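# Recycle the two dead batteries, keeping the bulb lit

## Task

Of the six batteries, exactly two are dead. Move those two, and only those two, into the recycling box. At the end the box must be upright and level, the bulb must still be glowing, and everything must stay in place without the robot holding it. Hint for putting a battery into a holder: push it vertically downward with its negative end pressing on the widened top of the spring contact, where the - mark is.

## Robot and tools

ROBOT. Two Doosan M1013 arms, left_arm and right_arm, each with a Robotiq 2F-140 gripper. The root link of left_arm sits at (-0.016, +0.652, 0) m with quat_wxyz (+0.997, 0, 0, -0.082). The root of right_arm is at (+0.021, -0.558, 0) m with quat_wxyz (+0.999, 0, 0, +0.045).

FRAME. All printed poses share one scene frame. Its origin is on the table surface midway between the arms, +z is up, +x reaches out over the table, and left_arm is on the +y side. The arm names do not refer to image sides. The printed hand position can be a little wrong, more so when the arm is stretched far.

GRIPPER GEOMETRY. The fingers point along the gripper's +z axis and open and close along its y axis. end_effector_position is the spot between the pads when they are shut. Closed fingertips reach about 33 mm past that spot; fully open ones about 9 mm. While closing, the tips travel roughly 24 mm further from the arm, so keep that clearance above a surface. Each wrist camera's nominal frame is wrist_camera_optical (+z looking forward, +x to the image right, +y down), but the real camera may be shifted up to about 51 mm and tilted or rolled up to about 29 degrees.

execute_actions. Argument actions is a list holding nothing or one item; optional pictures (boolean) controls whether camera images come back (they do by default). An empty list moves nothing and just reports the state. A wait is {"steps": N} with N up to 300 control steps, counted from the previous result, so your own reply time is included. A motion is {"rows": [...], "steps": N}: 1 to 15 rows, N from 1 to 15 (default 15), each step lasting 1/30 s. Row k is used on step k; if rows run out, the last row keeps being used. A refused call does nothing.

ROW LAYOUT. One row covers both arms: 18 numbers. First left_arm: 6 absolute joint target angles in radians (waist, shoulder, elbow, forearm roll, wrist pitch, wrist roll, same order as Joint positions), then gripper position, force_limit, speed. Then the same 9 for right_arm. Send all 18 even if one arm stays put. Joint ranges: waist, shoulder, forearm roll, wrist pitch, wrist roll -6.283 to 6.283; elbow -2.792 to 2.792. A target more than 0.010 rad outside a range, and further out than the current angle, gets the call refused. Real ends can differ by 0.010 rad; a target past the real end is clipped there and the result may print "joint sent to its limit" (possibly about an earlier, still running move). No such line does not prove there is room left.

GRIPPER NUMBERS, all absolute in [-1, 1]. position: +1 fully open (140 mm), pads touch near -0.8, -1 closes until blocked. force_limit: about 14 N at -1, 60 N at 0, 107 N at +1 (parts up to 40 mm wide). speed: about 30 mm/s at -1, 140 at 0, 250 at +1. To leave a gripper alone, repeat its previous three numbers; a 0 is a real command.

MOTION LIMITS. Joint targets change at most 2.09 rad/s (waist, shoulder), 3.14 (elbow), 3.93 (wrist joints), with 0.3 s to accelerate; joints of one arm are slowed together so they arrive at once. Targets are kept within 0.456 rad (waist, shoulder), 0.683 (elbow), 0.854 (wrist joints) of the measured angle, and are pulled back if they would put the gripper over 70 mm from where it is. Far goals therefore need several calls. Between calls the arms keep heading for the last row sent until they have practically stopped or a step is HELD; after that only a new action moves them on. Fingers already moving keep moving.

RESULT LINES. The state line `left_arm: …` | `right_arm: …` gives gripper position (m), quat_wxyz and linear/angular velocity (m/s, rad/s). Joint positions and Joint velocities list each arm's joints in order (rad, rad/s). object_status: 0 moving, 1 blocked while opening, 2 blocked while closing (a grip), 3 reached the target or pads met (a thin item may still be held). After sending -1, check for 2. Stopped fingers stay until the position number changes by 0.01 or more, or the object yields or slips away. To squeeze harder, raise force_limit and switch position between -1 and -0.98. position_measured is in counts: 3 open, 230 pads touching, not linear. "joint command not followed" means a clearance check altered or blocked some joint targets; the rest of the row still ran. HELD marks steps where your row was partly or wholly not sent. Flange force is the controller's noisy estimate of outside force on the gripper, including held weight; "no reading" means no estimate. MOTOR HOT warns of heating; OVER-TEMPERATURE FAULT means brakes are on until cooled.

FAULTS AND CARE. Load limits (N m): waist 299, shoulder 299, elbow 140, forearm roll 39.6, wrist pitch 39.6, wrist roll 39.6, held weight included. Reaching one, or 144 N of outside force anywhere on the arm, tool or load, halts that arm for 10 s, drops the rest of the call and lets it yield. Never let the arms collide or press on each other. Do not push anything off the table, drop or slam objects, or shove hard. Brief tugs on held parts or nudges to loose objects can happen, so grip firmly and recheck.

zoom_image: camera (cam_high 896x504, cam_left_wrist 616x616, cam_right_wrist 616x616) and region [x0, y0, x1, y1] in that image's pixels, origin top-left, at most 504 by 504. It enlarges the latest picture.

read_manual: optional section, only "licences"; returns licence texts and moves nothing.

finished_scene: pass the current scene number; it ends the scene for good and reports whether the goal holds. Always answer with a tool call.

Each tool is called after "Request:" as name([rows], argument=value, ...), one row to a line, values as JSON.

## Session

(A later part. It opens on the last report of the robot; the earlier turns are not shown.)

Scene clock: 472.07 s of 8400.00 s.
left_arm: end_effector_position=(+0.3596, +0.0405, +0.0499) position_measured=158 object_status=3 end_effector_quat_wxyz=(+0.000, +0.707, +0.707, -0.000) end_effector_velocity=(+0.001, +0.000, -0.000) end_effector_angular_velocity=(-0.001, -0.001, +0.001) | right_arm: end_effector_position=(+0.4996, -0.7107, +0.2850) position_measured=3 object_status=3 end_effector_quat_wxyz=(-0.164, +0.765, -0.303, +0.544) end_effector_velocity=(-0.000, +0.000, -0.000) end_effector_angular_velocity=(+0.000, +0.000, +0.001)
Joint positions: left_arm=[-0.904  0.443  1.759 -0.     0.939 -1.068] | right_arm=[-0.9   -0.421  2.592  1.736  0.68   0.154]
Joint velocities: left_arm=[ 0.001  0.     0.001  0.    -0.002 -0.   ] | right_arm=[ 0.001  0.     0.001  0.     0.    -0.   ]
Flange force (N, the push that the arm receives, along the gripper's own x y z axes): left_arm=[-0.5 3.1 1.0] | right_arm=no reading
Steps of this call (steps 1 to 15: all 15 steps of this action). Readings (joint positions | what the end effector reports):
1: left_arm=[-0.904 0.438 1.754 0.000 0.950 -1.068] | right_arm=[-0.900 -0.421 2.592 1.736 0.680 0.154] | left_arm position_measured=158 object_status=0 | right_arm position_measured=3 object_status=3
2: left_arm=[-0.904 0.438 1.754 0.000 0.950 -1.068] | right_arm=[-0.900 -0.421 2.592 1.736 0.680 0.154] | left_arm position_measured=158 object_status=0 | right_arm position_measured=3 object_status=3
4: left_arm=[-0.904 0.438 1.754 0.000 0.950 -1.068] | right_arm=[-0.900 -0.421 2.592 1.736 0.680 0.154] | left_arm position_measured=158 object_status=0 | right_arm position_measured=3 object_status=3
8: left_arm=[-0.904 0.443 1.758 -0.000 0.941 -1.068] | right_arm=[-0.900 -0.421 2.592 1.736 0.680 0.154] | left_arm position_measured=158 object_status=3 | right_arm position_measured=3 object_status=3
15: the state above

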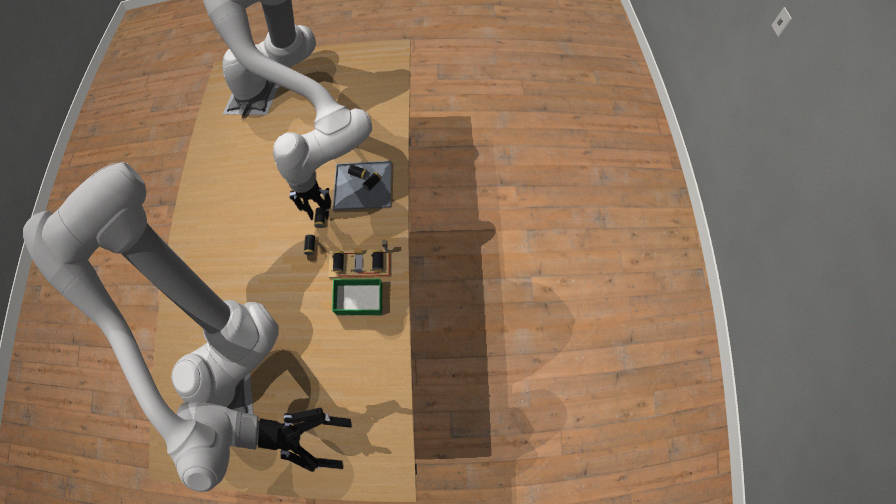

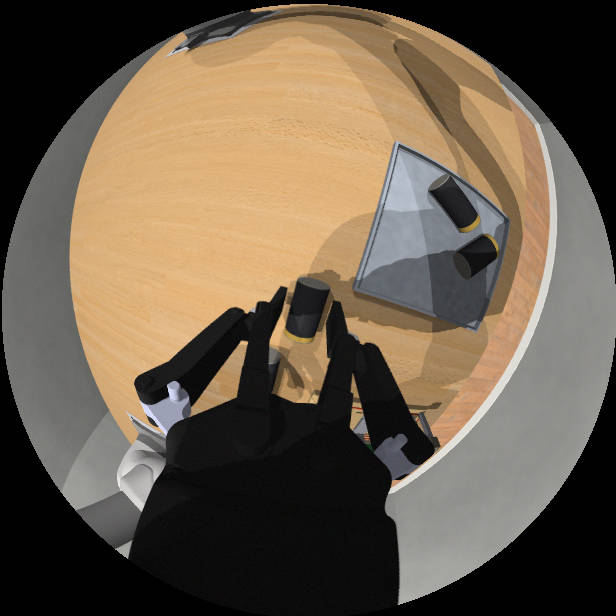

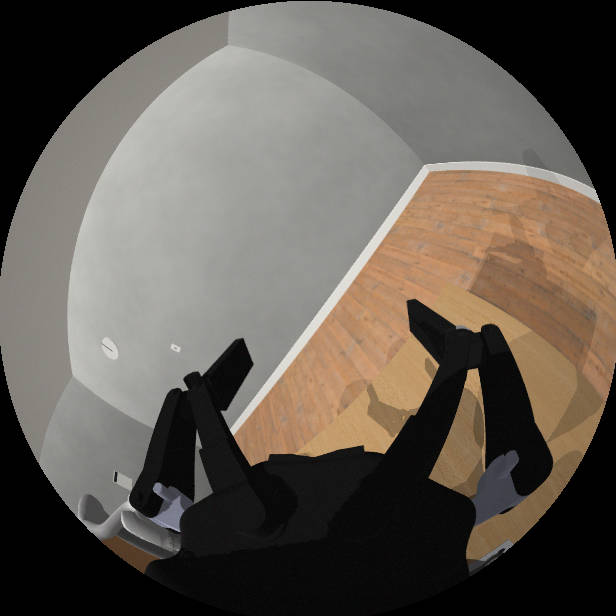

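Request:
execute_actions([
  {"rows":[[-0.91,0.4535,1.745,0,0.943,-1.074,-0.23,0.5,0,-0.9,-0.421,2.592,1.736,0.68,0.154,1,0,0],[-0.91,0.4535,1.745,0,0.943,-1.074,-0.23,0.5,0,-0.9,-0.421,2.592,1.736,0.68,0.154,1,0,0],[-0.91,0.4535,1.745,0,0.943,-1.074,-0.23,0.5,0,-0.9,-0.421,2.592,1.736,0.68,0.154,1,0,0],[-0.91,0.4535,1.745,0,0.943,-1.074,-0.23,0.5,0,-0.9,-0.421,2.592,1.736,0.68,0.154,1,0,0],[-0.91,0.4535,1.745,0,0.943,-1.074,-1,0.5,0,-0.9,-0.421,2.592,1.736,0.68,0.154,1,0,0]]},
], pictures=false)

Request:
execute_actions([
  {"rows":[[-0.91,0.4535,1.745,0,0.943,-1.074,-1,0.5,0,-0.9,-0.421,2.592,1.736,0.68,0.154,1,0,0],[-0.91,0.4535,1.745,0,0.943,-1.074,-1,0.5,0,-0.9,-0.421,2.592,1.736,0.68,0.154,1,0,0],[-0.91,0.4535,1.745,0,0.943,-1.074,-1,0.5,0,-0.9,-0.421,2.592,1.736,0.68,0.154,1,0,0],[-0.91,0.384,1.681,0,1.077,-1.074,-1,0.5,0,-0.9,-0.421,2.592,1.736,0.68,0.154,1,0,0]]},
], pictures=false)

Request:
execute_actions([
  {"rows":[[-0.875,0.72,1.115,0,1.307,-1.039,-1,0.5,0,-0.9,-0.421,2.592,1.736,0.68,0.154,1,0,0]]},
], pictures=false)

Request:
execute_actions([
  {"steps":12},
])

Scene clock: 485.97 s of 8400.00 s.
left_arm: end_effector_position=(+0.3592, +0.0322, +0.0491) position_measured=187 object_status=0 end_effector_quat_wxyz=(+0.000, +0.707, +0.707, -0.000) end_effector_velocity=(+0.000, -0.000, +0.001) end_effector_angular_velocity=(-0.001, -0.001, -0.001) | right_arm: end_effector_position=(+0.4996, -0.7107, +0.2850) position_measured=3 object_status=3 end_effector_quat_wxyz=(-0.164, +0.765, -0.303, +0.544) end_effector_velocity=(-0.000, -0.000, +0.000) end_effector_angular_velocity=(+0.001, -0.000, -0.001)
Joint positions: left_arm=[-0.91   0.453  1.745  0.     0.943 -1.074] | right_arm=[-0.9   -0.421  2.592  1.736  0.68   0.154]
Joint velocities: left_arm=[ 0.    -0.001  0.     0.    -0.     0.001] | right_arm=[-0.001  0.    -0.    -0.     0.     0.001]
Flange force (N, the push that the arm receives, along the gripper's own x y z axes): left_arm=[2.8 3.7 -17.1] | right_arm=no reading
Steps of this call (steps 1 to 15: the robot went on to your last target; steps 16 to 90: nothing new was sent; then 10.40 s passed at rest; steps 91 to 105: all 15 steps of this action). Readings (joint positions | what the end effector reports):
91: left_arm=[-0.904 0.444 1.759 0.000 0.939 -1.068] | right_arm=[-0.900 -0.421 2.592 1.736 0.680 0.154] | left_arm position_measured=158 object_status=3 | right_arm position_measured=3 object_status=3
92: left_arm=[-0.906 0.447 1.755 0.000 0.940 -1.070] | right_arm=[-0.900 -0.421 2.592 1.736 0.680 0.154] | left_arm position_measured=158 object_status=3 | right_arm position_measured=3 object_status=3
94: left_arm=[-0.909 0.452 1.748 0.000 0.942 -1.073] | right_arm=[-0.900 -0.421 2.592 1.736 0.680 0.154] | left_arm position_measured=158 object_status=3 | right_arm position_measured=3 object_status=3
98: left_arm=[-0.910 0.453 1.745 0.000 0.943 -1.074] | right_arm=[-0.900 -0.421 2.592 1.736 0.680 0.154] | left_arm position_measured=178 object_status=0 | right_arm position_measured=3 object_status=3
105: the state above

Scene clock: 486.47 s of 8400.00 s.
left_arm: end_effector_position=(+0.3592, +0.0321, +0.1292) position_measured=187 object_status=2 end_effector_quat_wxyz=(-0.000, +0.707, +0.707, +0.000) end_effector_velocity=(-0.000, -0.000, +0.006) end_effector_angular_velocity=(-0.000, -0.000, -0.002) | right_arm: end_effector_position=(+0.4996, -0.7107, +0.2850) position_measured=3 object_status=3 end_effector_quat_wxyz=(-0.164, +0.765, -0.303, +0.544) end_effector_velocity=(-0.000, +0.000, -0.001) end_effector_angular_velocity=(+0.002, +0.000, -0.000)
Joint positions: left_arm=[-0.91   0.384  1.681  0.     1.077 -1.074] | right_arm=[-0.9   -0.421  2.592  1.736  0.68   0.154]
Joint velocities: left_arm=[-0.    -0.004 -0.005 -0.     0.009  0.002] | right_arm=[ 0.    -0.     0.001  0.    -0.     0.001]
Flange force (N, the push that the arm receives, along the gripper's own x y z axes): left_arm=[-0.7 2.3 4.4] | right_arm=no reading
Steps of this call (steps 1 to 15: all 15 steps of this action). Readings (joint positions | what the end effector reports):
1: left_arm=[-0.910 0.453 1.745 0.000 0.943 -1.074] | right_arm=[-0.900 -0.421 2.592 1.736 0.680 0.154] | left_arm position_measured=187 object_status=0 | right_arm position_measured=3 object_status=3
2: left_arm=[-0.910 0.453 1.745 0.000 0.943 -1.074] | right_arm=[-0.900 -0.421 2.592 1.736 0.680 0.154] | left_arm position_measured=187 object_status=0 | right_arm position_measured=3 object_status=3
4: left_arm=[-0.910 0.453 1.745 0.000 0.944 -1.074] | right_arm=[-0.900 -0.421 2.592 1.736 0.680 0.154] | left_arm position_measured=187 object_status=2 | right_arm position_measured=3 object_status=3
8: left_arm=[-0.910 0.405 1.699 0.000 1.037 -1.074] | right_arm=[-0.900 -0.421 2.592 1.736 0.680 0.154] | left_arm position_measured=187 object_status=2 | right_arm position_measured=3 object_status=3
15: the state above

Scene clock: 486.97 s of 8400.00 s.
left_arm: end_effector_position=(+0.4716, -0.1202, +0.1417) position_measured=187 object_status=2 end_effector_quat_wxyz=(-0.000, +0.707, +0.707, +0.000) end_effector_velocity=(+0.248, -0.301, -0.012) end_effector_angular_velocity=(-0.003, -0.002, +0.001) | right_arm: end_effector_position=(+0.4996, -0.7107, +0.2850) position_measured=3 object_status=3 end_effector_quat_wxyz=(-0.164, +0.765, -0.303, +0.544) end_effector_velocity=(-0.000, +0.000, -0.001) end_effector_angular_velocity=(+0.001, +0.001, -0.000)
Joint positions: left_arm=[-0.881  0.66   1.216  0.     1.266 -1.045] | right_arm=[-0.9   -0.421  2.592  1.736  0.68   0.154]
Joint velocities: left_arm=[ 0.069  0.639 -1.073 -0.     0.43   0.068] | right_arm=[ 0.    -0.     0.001  0.    -0.     0.   ]
Flange force (N, the push that the arm receives, along the gripper's own x y z axes): left_arm=[0.0 1.7 2.5] | right_arm=no reading
Steps of this call (steps 1 to 15: all 15 steps of this action). Readings (joint positions | what the end effector reports):
1: left_arm=[-0.910 0.385 1.680 0.000 1.077 -1.074] | right_arm=[-0.900 -0.421 2.592 1.736 0.680 0.154] | left_arm position_measured=187 object_status=2 | right_arm position_measured=3 object_status=3
2: left_arm=[-0.910 0.389 1.672 0.000 1.081 -1.074] | right_arm=[-0.900 -0.421 2.592 1.736 0.680 0.154] | left_arm position_measured=187 object_status=2 | right_arm position_measured=3 object_status=3
4: left_arm=[-0.907 0.419 1.622 0.000 1.101 -1.071] | right_arm=[-0.900 -0.421 2.592 1.736 0.680 0.154] | left_arm position_measured=187 object_status=2 | right_arm position_measured=3 object_status=3
8: left_arm=[-0.898 0.506 1.476 0.000 1.160 -1.062] | right_arm=[-0.900 -0.421 2.592 1.736 0.680 0.154] | left_arm position_measured=187 object_status=2 | right_arm position_measured=3 object_status=3
15: the state above

Scene clock: 487.37 s of 8400.00 s.
left_arm: end_effector_position=(+0.4944, -0.1474, +0.1402) position_measured=187 object_status=2 end_effector_quat_wxyz=(-0.000, +0.707, +0.707, +0.000) end_effector_velocity=(+0.000, -0.001, -0.002) end_effector_angular_velocity=(+0.002, +0.001, -0.001) | right_arm: end_effector_position=(+0.4996, -0.7107, +0.2850) position_measured=3 object_status=3 end_effector_quat_wxyz=(-0.164, +0.765, -0.303, +0.544) end_effector_velocity=(+0.000, +0.000, +0.000) end_effector_angular_velocity=(+0.000, -0.000, +0.000)
Joint positions: left_arm=[-0.875  0.72   1.115 -0.     1.307 -1.039] | right_arm=[-0.9   -0.421  2.592  1.736  0.68   0.154]
Joint velocities: left_arm=[-0.     0.003 -0.002  0.     0.001  0.001] | right_arm=[ 0.001 -0.    -0.     0.     0.     0.   ]
Flange force (N, the push that the arm receives, along the gripper's own x y z axes): left_arm=[-1.5 2.1 -1.1] | right_arm=no reading
Steps of this call (steps 1 to 12: the robot went on to your last target). Readings (joint positions | what the end effector reports):
1: left_arm=[-0.879 0.680 1.183 0.000 1.279 -1.043] | right_arm=[-0.900 -0.421 2.592 1.736 0.680 0.154] | left_arm position_measured=187 object_status=2 | right_arm position_measured=3 object_status=3
2: left_arm=[-0.878 0.696 1.155 0.000 1.291 -1.042] | right_arm=[-0.900 -0.421 2.592 1.736 0.680 0.154] | left_arm position_measured=187 object_status=2 | right_arm position_measured=3 object_status=3
4: left_arm=[-0.876 0.715 1.123 0.000 1.304 -1.040] | right_arm=[-0.900 -0.421 2.592 1.736 0.680 0.154] | left_arm position_measured=187 object_status=2 | right_arm position_measured=3 object_status=3
8: left_arm=[-0.875 0.719 1.116 0.000 1.307 -1.039] | right_arm=[-0.900 -0.421 2.592 1.736 0.680 0.154] | left_arm position_measured=187 object_status=2 | right_arm position_measured=3 object_status=3
12: the state above

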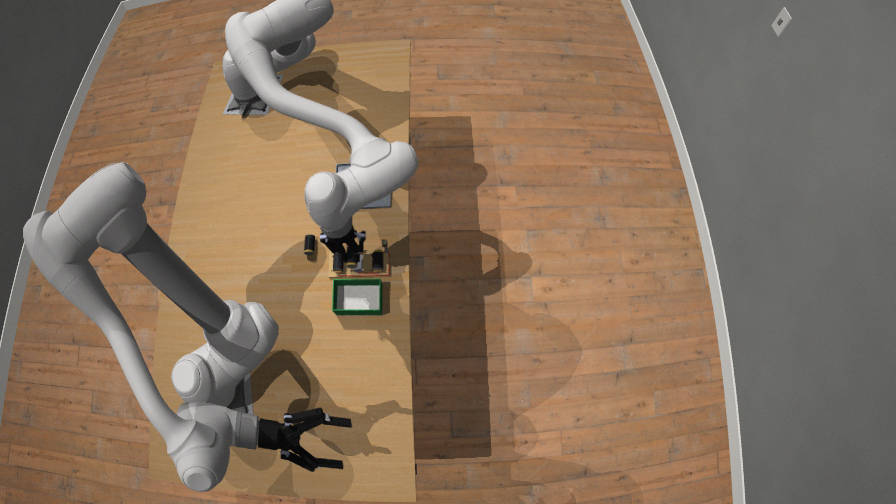

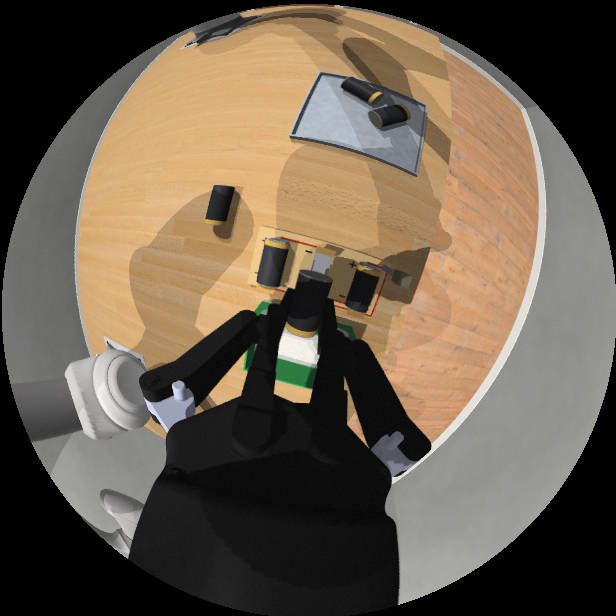

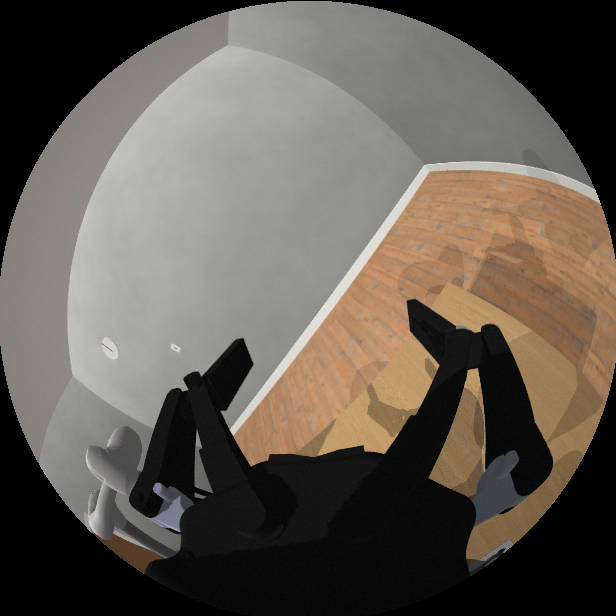

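Request:
execute_actions(actions=[])

Request:
zoom_image(camera="cam_high", region=[250,150,650,450])

Scene clock: 512.47 s of 8400.00 s.
left_arm: end_effector_position=(+0.4944, -0.1474, +0.1401) position_measured=187 object_status=2 end_effector_quat_wxyz=(-0.000, +0.707, +0.707, +0.000) end_effector_velocity=(-0.001, -0.000, +0.001) end_effector_angular_velocity=(-0.001, -0.001, -0.000) | right_arm: end_effector_position=(+0.4996, -0.7107, +0.2850) position_measured=3 object_status=3 end_effector_quat_wxyz=(-0.164, +0.765, -0.303, +0.544) end_effector_velocity=(-0.000, +0.001, -0.001) end_effector_angular_velocity=(+0.000, +0.001, +0.001)
Joint positions: left_arm=[-0.875  0.72   1.115 -0.     1.307 -1.039] | right_arm=[-0.9   -0.421  2.592  1.736  0.68   0.154]
Joint velocities: left_arm=[-0.001 -0.001 -0.    -0.     0.    -0.   ] | right_arm=[ 0.    -0.     0.001 -0.001  0.    -0.   ]
Flange force (N, the push that the arm receives, along the gripper's own x y z axes): left_arm=[0.2 -0.7 2.2] | right_arm=no reading
Steps of this call (steps 1 to 30: the robot went on to your last target; steps 31 to 90: nothing new was sent; then 22.10 s passed at rest). Readings (joint positions | what the end effector reports):
1: left_arm=[-0.875 0.720 1.115 -0.000 1.307 -1.039] | right_arm=[-0.900 -0.421 2.592 1.736 0.680 0.154] | left_arm position_measured=187 object_status=2 | right_arm position_measured=3 object_status=3
2: left_arm=[-0.875 0.720 1.115 -0.000 1.307 -1.039] | right_arm=[-0.900 -0.421 2.592 1.736 0.680 0.154] | left_arm position_measured=187 object_status=2 | right_arm position_measured=3 object_status=3
4: left_arm=[-0.875 0.720 1.115 -0.000 1.307 -1.039] | right_arm=[-0.900 -0.421 2.592 1.736 0.680 0.154] | left_arm position_measured=187 object_status=2 | right_arm position_measured=3 object_status=3
8: left_arm=[-0.875 0.720 1.115 -0.000 1.307 -1.039] | right_arm=[-0.900 -0.421 2.592 1.736 0.680 0.154] | left_arm position_measured=187 object_status=2 | right_arm position_measured=3 object_status=3
90: the state above
All arms were judged still, so your last target was given up. Only a new action makes them travel on or press farther. Fingers that are still opening or closing keep moving.

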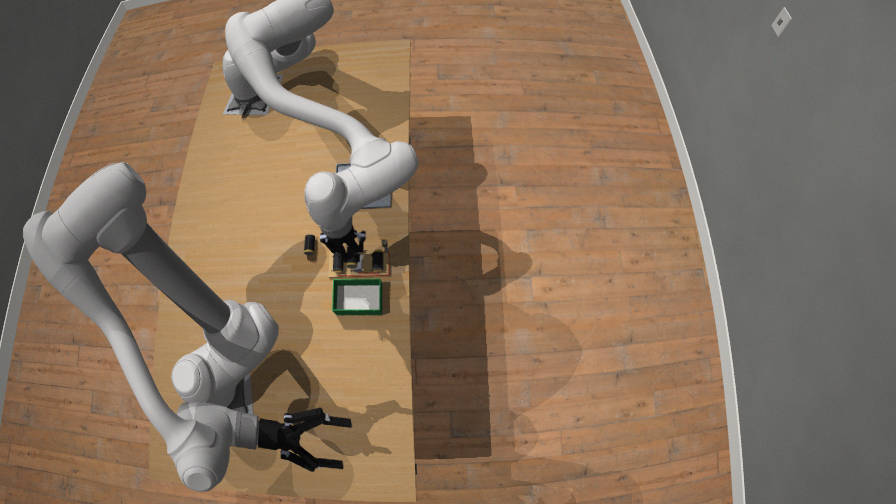

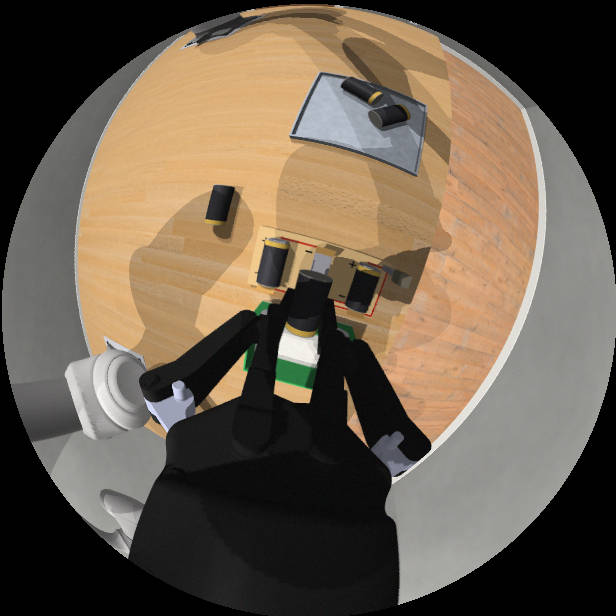

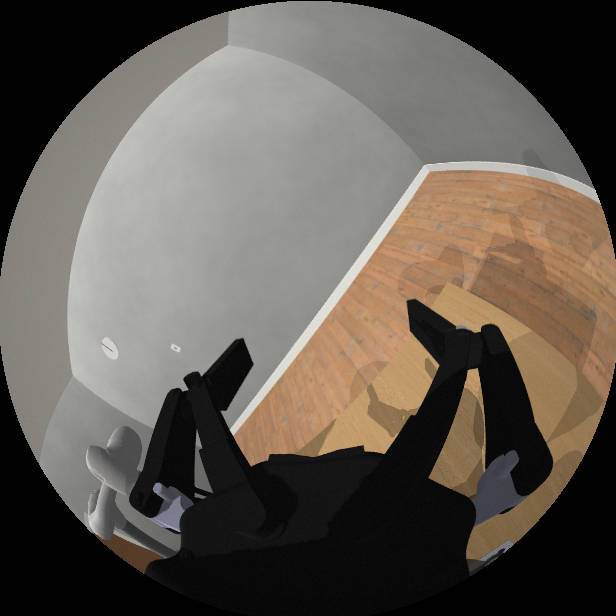

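Region (250, 150, 650, 450) of cam_high's 896x504 image, scaled by 1.260, with more detail than that image has; it fills the top 378 rows of this view, and the rest is white.

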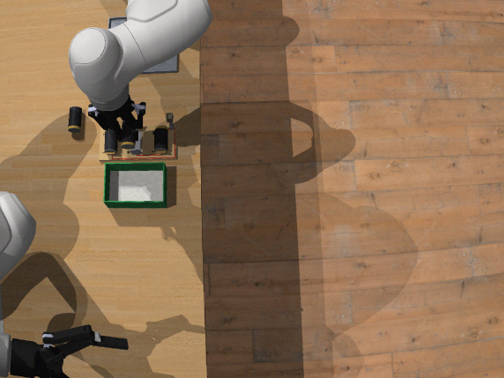

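Request:
zoom_image(camera="cam_left_wrist", region=[230,200,430,360])

Region (230, 200, 430, 360) of cam_left_wrist's 616x616 image, scaled by 2.520, with more detail than that image has; it fills the top 403 rows of this view, and the rest is white.

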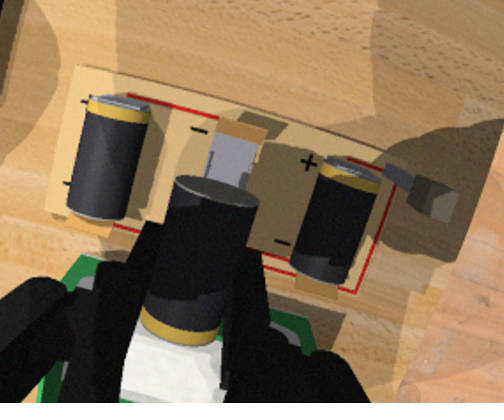

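Request:
execute_actions([
  {"rows":[[-0.902,0.80,1.01,0.124,1.491,-1.12,-1,0.5,0,-0.9,-0.421,2.592,1.736,0.68,0.154,1,0,0]],"steps":15},
], pictures=false)

Request:
execute_actions([
  {"rows":[[-0.902,0.8127,1.004,0.124,1.491,-1.12,-1,0.5,0,-0.9,-0.421,2.592,1.736,0.68,0.154,1,0,0]],"steps":15},
])

Scene clock: 528.83 s of 8400.00 s.
left_arm: end_effector_position=(+0.5025, -0.1300, +0.1262) position_measured=187 object_status=2 end_effector_quat_wxyz=(-0.057, +0.691, +0.716, +0.082) end_effector_velocity=(-0.001, -0.001, -0.001) end_effector_angular_velocity=(+0.002, -0.000, -0.002) | right_arm: end_effector_position=(+0.4996, -0.7107, +0.2850) position_measured=3 object_status=3 end_effector_quat_wxyz=(-0.164, +0.765, -0.303, +0.544) end_effector_velocity=(+0.000, -0.000, +0.000) end_effector_angular_velocity=(-0.001, +0.000, -0.000)
Joint positions: left_arm=[-0.902  0.8    1.01   0.124  1.491 -1.12 ] | right_arm=[-0.9   -0.421  2.592  1.736  0.68   0.154]
Joint velocities: left_arm=[-0.002  0.002 -0.001  0.001  0.001 -0.   ] | right_arm=[-0.001  0.    -0.    -0.    -0.    -0.001]
Flange force (N, the push that the arm receives, along the gripper's own x y z axes): left_arm=[-2.7 0.7 1.0] | right_arm=no reading
Steps of this call (steps 1 to 90: nothing new was sent; then 12.87 s passed at rest; steps 91 to 105: all 15 steps of this action). Readings (joint positions | what the end effector reports):
91: left_arm=[-0.875 0.720 1.114 0.000 1.308 -1.039] | right_arm=[-0.900 -0.421 2.592 1.736 0.680 0.154] | left_arm position_measured=187 object_status=2 | right_arm position_measured=3 object_status=3
92: left_arm=[-0.876 0.725 1.109 0.007 1.318 -1.043] | right_arm=[-0.900 -0.421 2.592 1.736 0.680 0.154] | left_arm position_measured=187 object_status=2 | right_arm position_measured=3 object_status=3
94: left_arm=[-0.885 0.752 1.073 0.049 1.381 -1.071] | right_arm=[-0.900 -0.421 2.592 1.736 0.680 0.154] | left_arm position_measured=187 object_status=2 | right_arm position_measured=3 object_status=3
98: left_arm=[-0.901 0.798 1.013 0.120 1.485 -1.117] | right_arm=[-0.900 -0.421 2.592 1.736 0.680 0.154] | left_arm position_measured=187 object_status=2 | right_arm position_measured=3 object_status=3
105: the state above

Scene clock: 529.33 s of 8400.00 s.
left_arm: end_effector_position=(+0.5036, -0.1321, +0.1172) position_measured=187 object_status=2 end_effector_quat_wxyz=(-0.060, +0.691, +0.715, +0.083) end_effector_velocity=(-0.000, -0.000, -0.001) end_effector_angular_velocity=(-0.001, +0.001, -0.002) | right_arm: end_effector_position=(+0.4996, -0.7107, +0.2850) position_measured=3 object_status=3 end_effector_quat_wxyz=(-0.164, +0.765, -0.303, +0.544) end_effector_velocity=(+0.000, +0.000, -0.000) end_effector_angular_velocity=(+0.001, -0.000, -0.000)
Joint positions: left_arm=[-0.902  0.813  1.004  0.124  1.491 -1.12 ] | right_arm=[-0.9   -0.421  2.592  1.736  0.68   0.154]
Joint velocities: left_arm=[ 0.     0.001 -0.    -0.001 -0.001  0.002] | right_arm=[-0.     0.     0.     0.     0.     0.001]
Flange force (N, the push that the arm receives, along the gripper's own x y z axes): left_arm=[2.4 0.1 2.6] | right_arm=no reading
Steps of this call (steps 1 to 15: all 15 steps of this action). Readings (joint positions | what the end effector reports):
1: left_arm=[-0.902 0.800 1.010 0.124 1.491 -1.120] | right_arm=[-0.900 -0.421 2.592 1.736 0.680 0.154] | left_arm position_measured=187 object_status=2 | right_arm position_measured=3 object_status=3
2: left_arm=[-0.902 0.804 1.008 0.124 1.491 -1.120] | right_arm=[-0.900 -0.421 2.592 1.736 0.680 0.154] | left_arm position_measured=187 object_status=2 | right_arm position_measured=3 object_status=3
4: left_arm=[-0.902 0.810 1.006 0.124 1.491 -1.120] | right_arm=[-0.900 -0.421 2.592 1.736 0.680 0.154] | left_arm position_measured=187 object_status=2 | right_arm position_measured=3 object_status=3
8: left_arm=[-0.902 0.812 1.004 0.124 1.491 -1.120] | right_arm=[-0.900 -0.421 2.592 1.736 0.680 0.154] | left_arm position_measured=187 object_status=2 | right_arm position_measured=3 object_status=3
15: the state above

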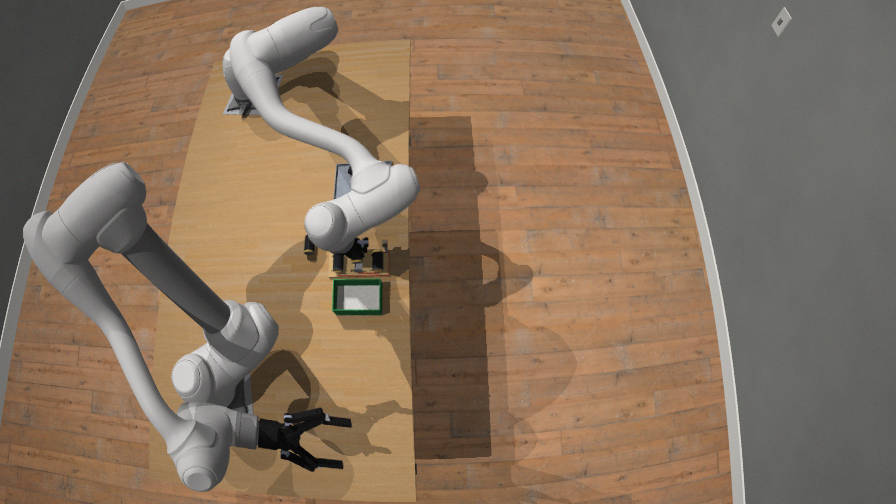

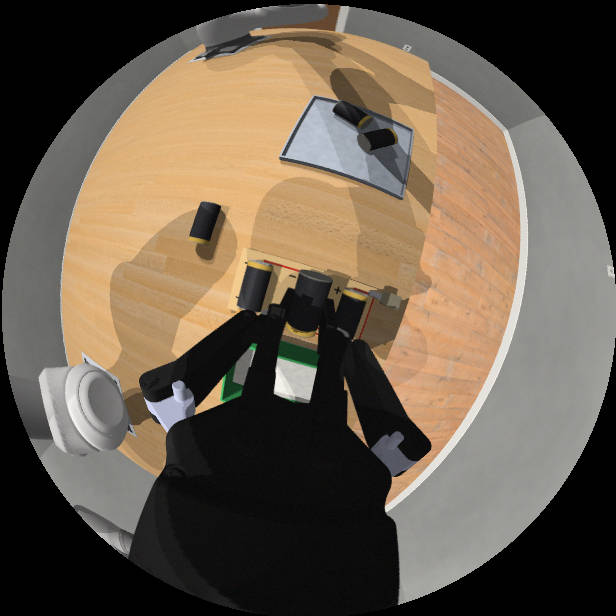

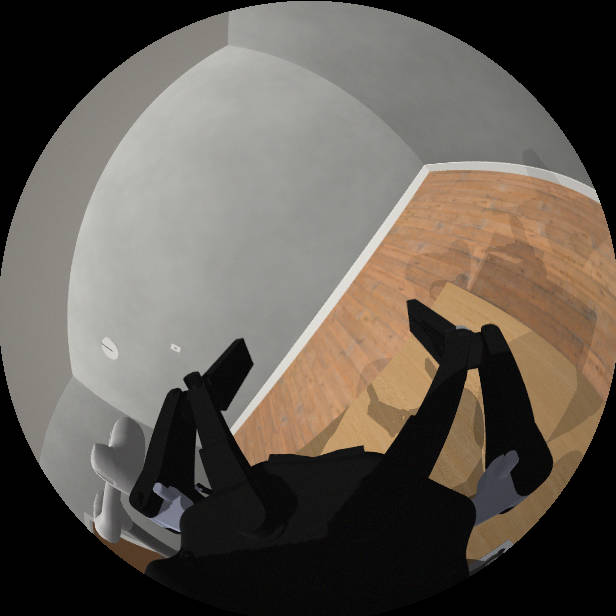

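Request:
execute_actions([
  {"rows":[[-0.909,0.8277,1.0184,0.124,1.4616,-1.127,-1,0.5,0,-0.9,-0.421,2.592,1.736,0.68,0.154,1,0,0]],"steps":15},
])

Request:
zoom_image(camera="cam_left_wrist", region=[220,220,420,380])

Scene clock: 535.63 s of 8400.00 s.
left_arm: end_effector_position=(+0.4990, -0.1377, +0.0945) position_measured=187 object_status=2 end_effector_quat_wxyz=(-0.060, +0.693, +0.714, +0.083) end_effector_velocity=(+0.000, +0.001, -0.001) end_effector_angular_velocity=(+0.003, +0.002, -0.001) | right_arm: end_effector_position=(+0.4996, -0.7107, +0.2850) position_measured=3 object_status=3 end_effector_quat_wxyz=(-0.164, +0.765, -0.303, +0.544) end_effector_velocity=(-0.000, -0.000, -0.000) end_effector_angular_velocity=(+0.000, +0.000, -0.001)
Joint positions: left_arm=[-0.909  0.828  1.018  0.124  1.462 -1.127] | right_arm=[-0.9   -0.421  2.592  1.736  0.68   0.154]
Joint velocities: left_arm=[0.001 0.001 0.001 0.    0.001 0.002] | right_arm=[-0.001  0.001  0.    -0.     0.    -0.   ]
Flange force (N, the push that the arm receives, along the gripper's own x y z axes): left_arm=[-0.7 1.3 2.5] | right_arm=no reading
Steps of this call (steps 1 to 15: the robot went on to your last target; steps 16 to 90: nothing new was sent; then 2.80 s passed at rest; steps 91 to 105: all 15 steps of this action). Readings (joint positions | what the end effector reports):
91: left_arm=[-0.902 0.813 1.004 0.124 1.491 -1.120] | right_arm=[-0.900 -0.421 2.592 1.736 0.680 0.154] | left_arm position_measured=187 object_status=2 | right_arm position_measured=3 object_status=3
92: left_arm=[-0.904 0.816 1.007 0.124 1.483 -1.122] | right_arm=[-0.900 -0.421 2.592 1.736 0.680 0.154] | left_arm position_measured=187 object_status=2 | right_arm position_measured=3 object_status=3
94: left_arm=[-0.908 0.825 1.016 0.124 1.468 -1.126] | right_arm=[-0.900 -0.421 2.592 1.736 0.680 0.154] | left_arm position_measured=187 object_status=2 | right_arm position_measured=3 object_status=3
98: left_arm=[-0.909 0.827 1.018 0.124 1.462 -1.127] | right_arm=[-0.900 -0.421 2.592 1.736 0.680 0.154] | left_arm position_measured=187 object_status=2 | right_arm position_measured=3 object_status=3
105: the state above

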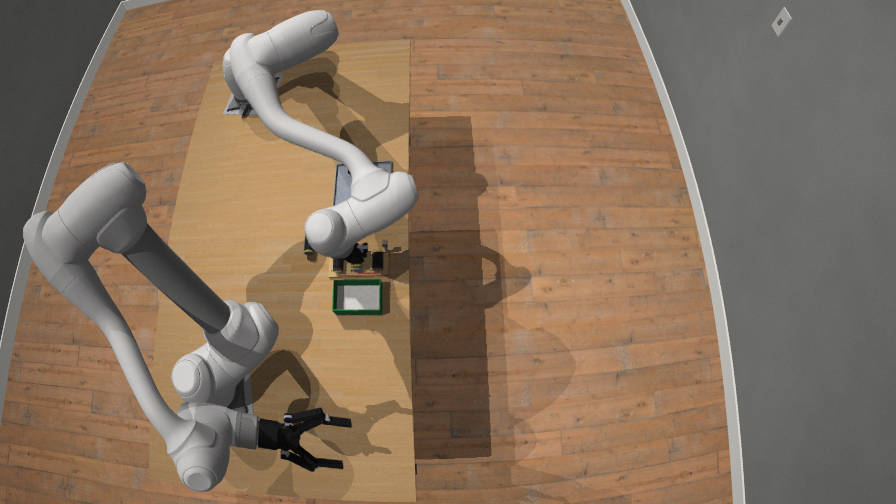

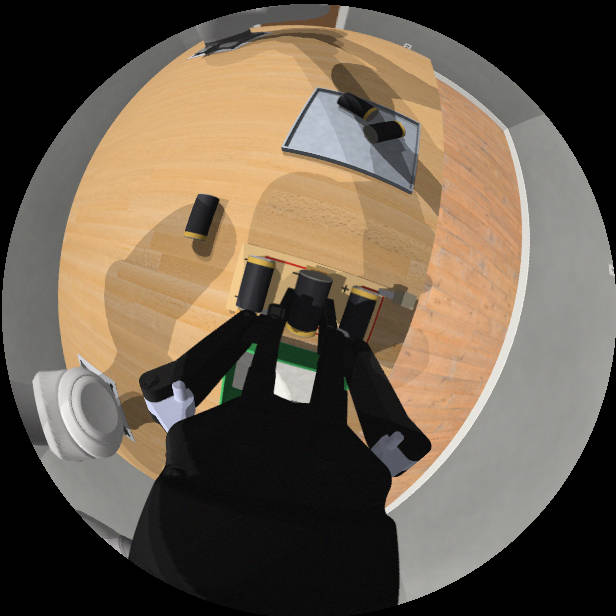

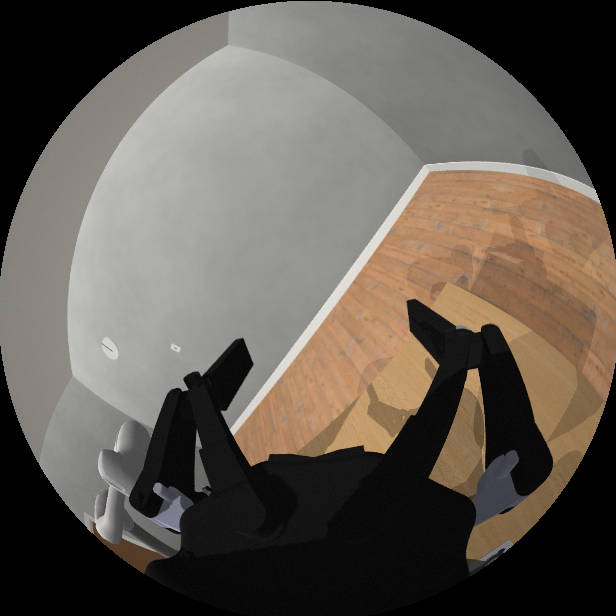

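Region (220, 220, 420, 380) of cam_left_wrist's 616x616 image, scaled by 2.520, with more detail than that image has; it fills the top 403 rows of this view, and the rest is white.

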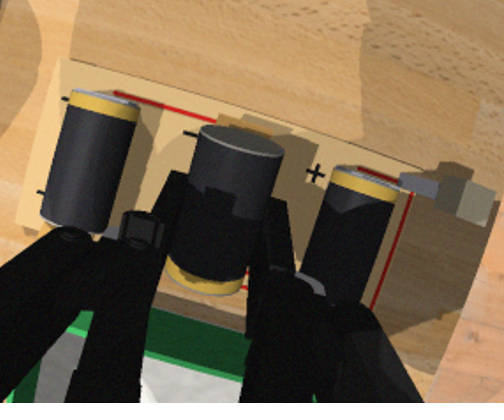

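Request:
execute_actions([
  {"rows":[[-0.9045,0.8312,1.043,0.124,1.4336,-1.1225,-1,0.5,0,-0.9,-0.421,2.592,1.736,0.68,0.154,1,0,0]],"steps":15},
])

Request:
zoom_image(camera="cam_left_wrist", region=[220,220,420,380])

Scene clock: 542.47 s of 8400.00 s.
left_arm: end_effector_position=(+0.5010, -0.1329, +0.0779) position_measured=187 object_status=2 end_effector_quat_wxyz=(-0.060, +0.694, +0.713, +0.083) end_effector_velocity=(-0.000, -0.000, -0.001) end_effector_angular_velocity=(+0.000, +0.001, +0.000) | right_arm: end_effector_position=(+0.4996, -0.7107, +0.2850) position_measured=3 object_status=3 end_effector_quat_wxyz=(-0.164, +0.765, -0.303, +0.544) end_effector_velocity=(+0.000, -0.001, +0.000) end_effector_angular_velocity=(+0.000, -0.000, -0.001)
Joint positions: left_arm=[-0.905  0.831  1.043  0.124  1.434 -1.123] | right_arm=[-0.9   -0.421  2.592  1.736  0.68   0.154]
Joint velocities: left_arm=[-0.     0.001  0.    -0.    -0.    -0.   ] | right_arm=[-0.001 -0.    -0.001 -0.    -0.     0.001]
Flange force (N, the push that the arm receives, along the gripper's own x y z axes): left_arm=[-2.4 0.3 1.0] | right_arm=no reading
Steps of this call (steps 1 to 15: the robot went on to your last target; steps 16 to 90: nothing new was sent; then 3.33 s passed at rest; steps 91 to 105: all 15 steps of this action). Readings (joint positions | what the end effector reports):
91: left_arm=[-0.909 0.828 1.019 0.124 1.461 -1.127] | right_arm=[-0.900 -0.421 2.592 1.736 0.680 0.154] | left_arm position_measured=187 object_status=2 | right_arm position_measured=3 object_status=3
92: left_arm=[-0.908 0.828 1.025 0.124 1.453 -1.127] | right_arm=[-0.900 -0.421 2.592 1.736 0.680 0.154] | left_arm position_measured=187 object_status=2 | right_arm position_measured=3 object_status=3
94: left_arm=[-0.906 0.831 1.038 0.124 1.440 -1.124] | right_arm=[-0.900 -0.421 2.592 1.736 0.680 0.154] | left_arm position_measured=187 object_status=2 | right_arm position_measured=3 object_status=3
98: left_arm=[-0.905 0.831 1.042 0.124 1.434 -1.123] | right_arm=[-0.900 -0.421 2.592 1.736 0.680 0.154] | left_arm position_measured=187 object_status=2 | right_arm position_measured=3 object_status=3
105: the state above

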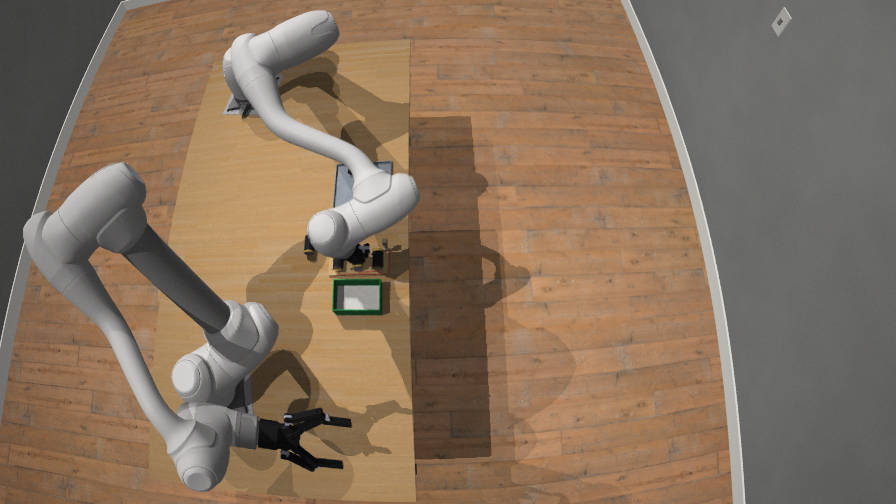

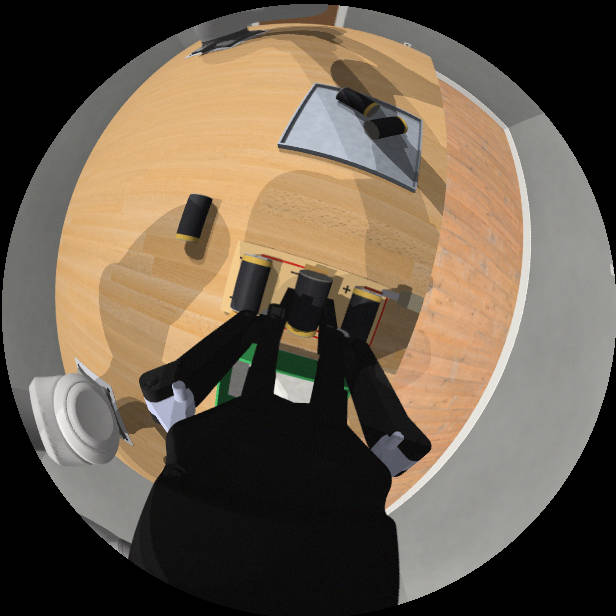

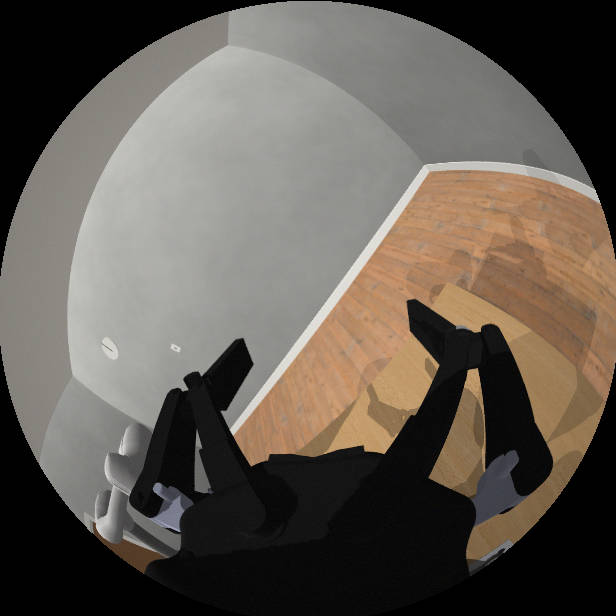

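Region (220, 220, 420, 380) of cam_left_wrist's 616x616 image, scaled by 2.520, with more detail than that image has; it fills the top 403 rows of this view, and the rest is white.

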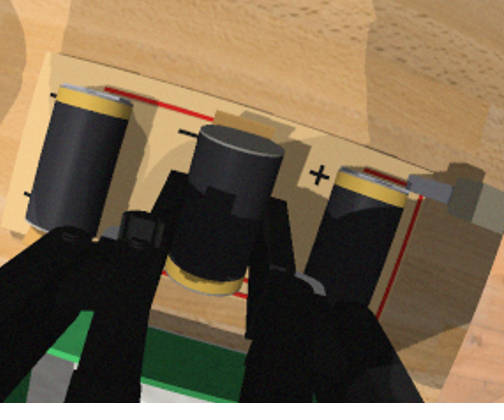

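Request:
execute_actions([
  {"rows":[[-0.903,0.836,1.0545,0.124,1.417,-1.121,-1,0.5,0,-0.9,-0.421,2.592,1.736,0.68,0.154,1,0,0]],"steps":15},
])

Request:
zoom_image(camera="cam_left_wrist", region=[220,220,420,380])

Scene clock: 545.57 s of 8400.00 s.
left_arm: end_effector_position=(+0.5018, -0.1315, +0.0669) position_measured=187 object_status=2 end_effector_quat_wxyz=(-0.061, +0.694, +0.712, +0.082) end_effector_velocity=(+0.001, +0.001, -0.001) end_effector_angular_velocity=(+0.001, -0.000, +0.005) | right_arm: end_effector_position=(+0.4996, -0.7107, +0.2850) position_measured=3 object_status=3 end_effector_quat_wxyz=(-0.164, +0.765, -0.303, +0.544) end_effector_velocity=(+0.000, -0.000, +0.000) end_effector_angular_velocity=(+0.000, -0.000, -0.001)
Joint positions: left_arm=[-0.903  0.836  1.054  0.124  1.417 -1.121] | right_arm=[-0.9   -0.421  2.592  1.736  0.68   0.154]
Joint velocities: left_arm=[ 0.001  0.001  0.     0.     0.    -0.004] | right_arm=[-0.    -0.    -0.     0.    -0.     0.001]
Flange force (N, the push that the arm receives, along the gripper's own x y z axes): left_arm=[-0.4 0.1 -1.8] | right_arm=no reading
Steps of this call (steps 1 to 15: the robot went on to your last target; steps 16 to 78: nothing new was sent; steps 79 to 93: all 15 steps of this action). Readings (joint positions | what the end effector reports):
79: left_arm=[-0.904 0.831 1.044 0.124 1.433 -1.122] | right_arm=[-0.900 -0.421 2.592 1.736 0.680 0.154] | left_arm position_measured=187 object_status=2 | right_arm position_measured=3 object_status=3
80: left_arm=[-0.904 0.833 1.047 0.124 1.428 -1.122] | right_arm=[-0.900 -0.421 2.592 1.736 0.680 0.154] | left_arm position_measured=187 object_status=2 | right_arm position_measured=3 object_status=3
82: left_arm=[-0.903 0.835 1.053 0.124 1.420 -1.121] | right_arm=[-0.900 -0.421 2.592 1.736 0.680 0.154] | left_arm position_measured=187 object_status=2 | right_arm position_measured=3 object_status=3
86: left_arm=[-0.903 0.836 1.054 0.124 1.417 -1.121] | right_arm=[-0.900 -0.421 2.592 1.736 0.680 0.154] | left_arm position_measured=187 object_status=2 | right_arm position_measured=3 object_status=3
93: the state above

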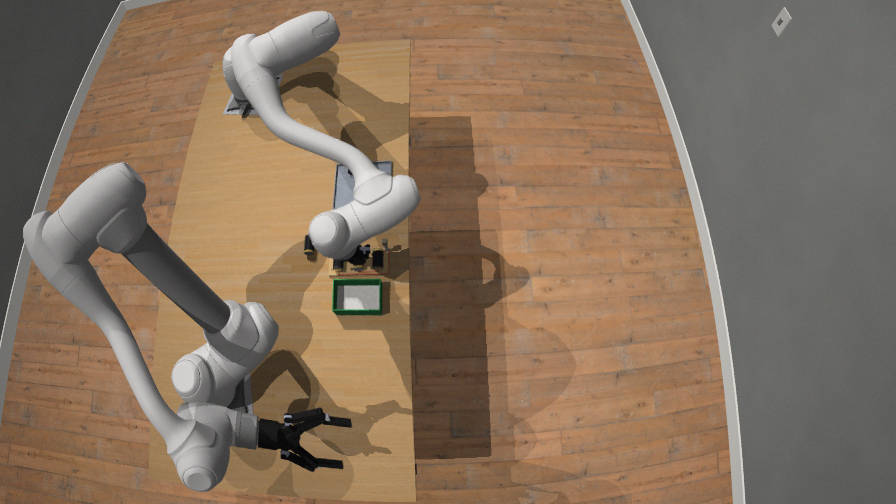

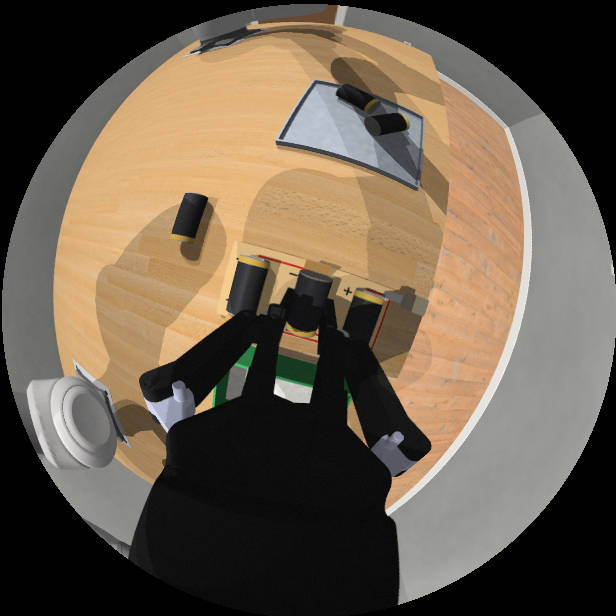

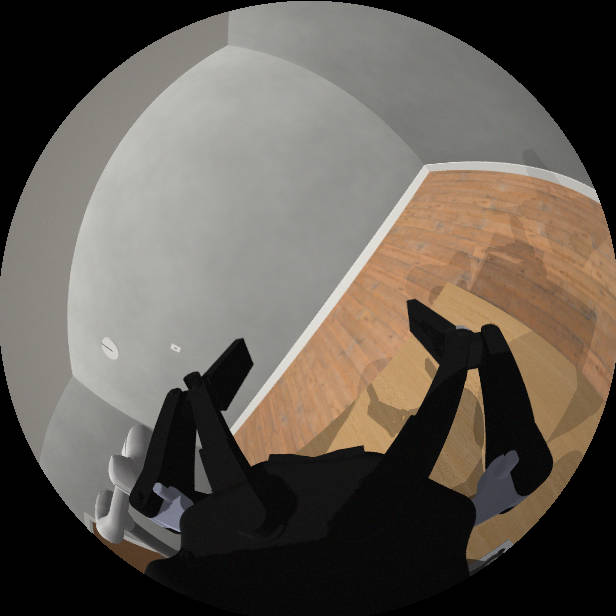

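Region (220, 220, 420, 380) of cam_left_wrist's 616x616 image, scaled by 2.520, with more detail than that image has; it fills the top 403 rows of this view, and the rest is white.

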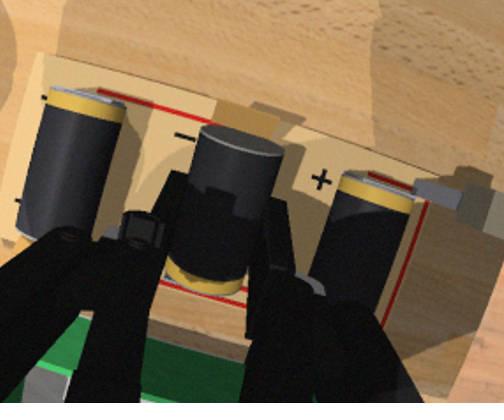

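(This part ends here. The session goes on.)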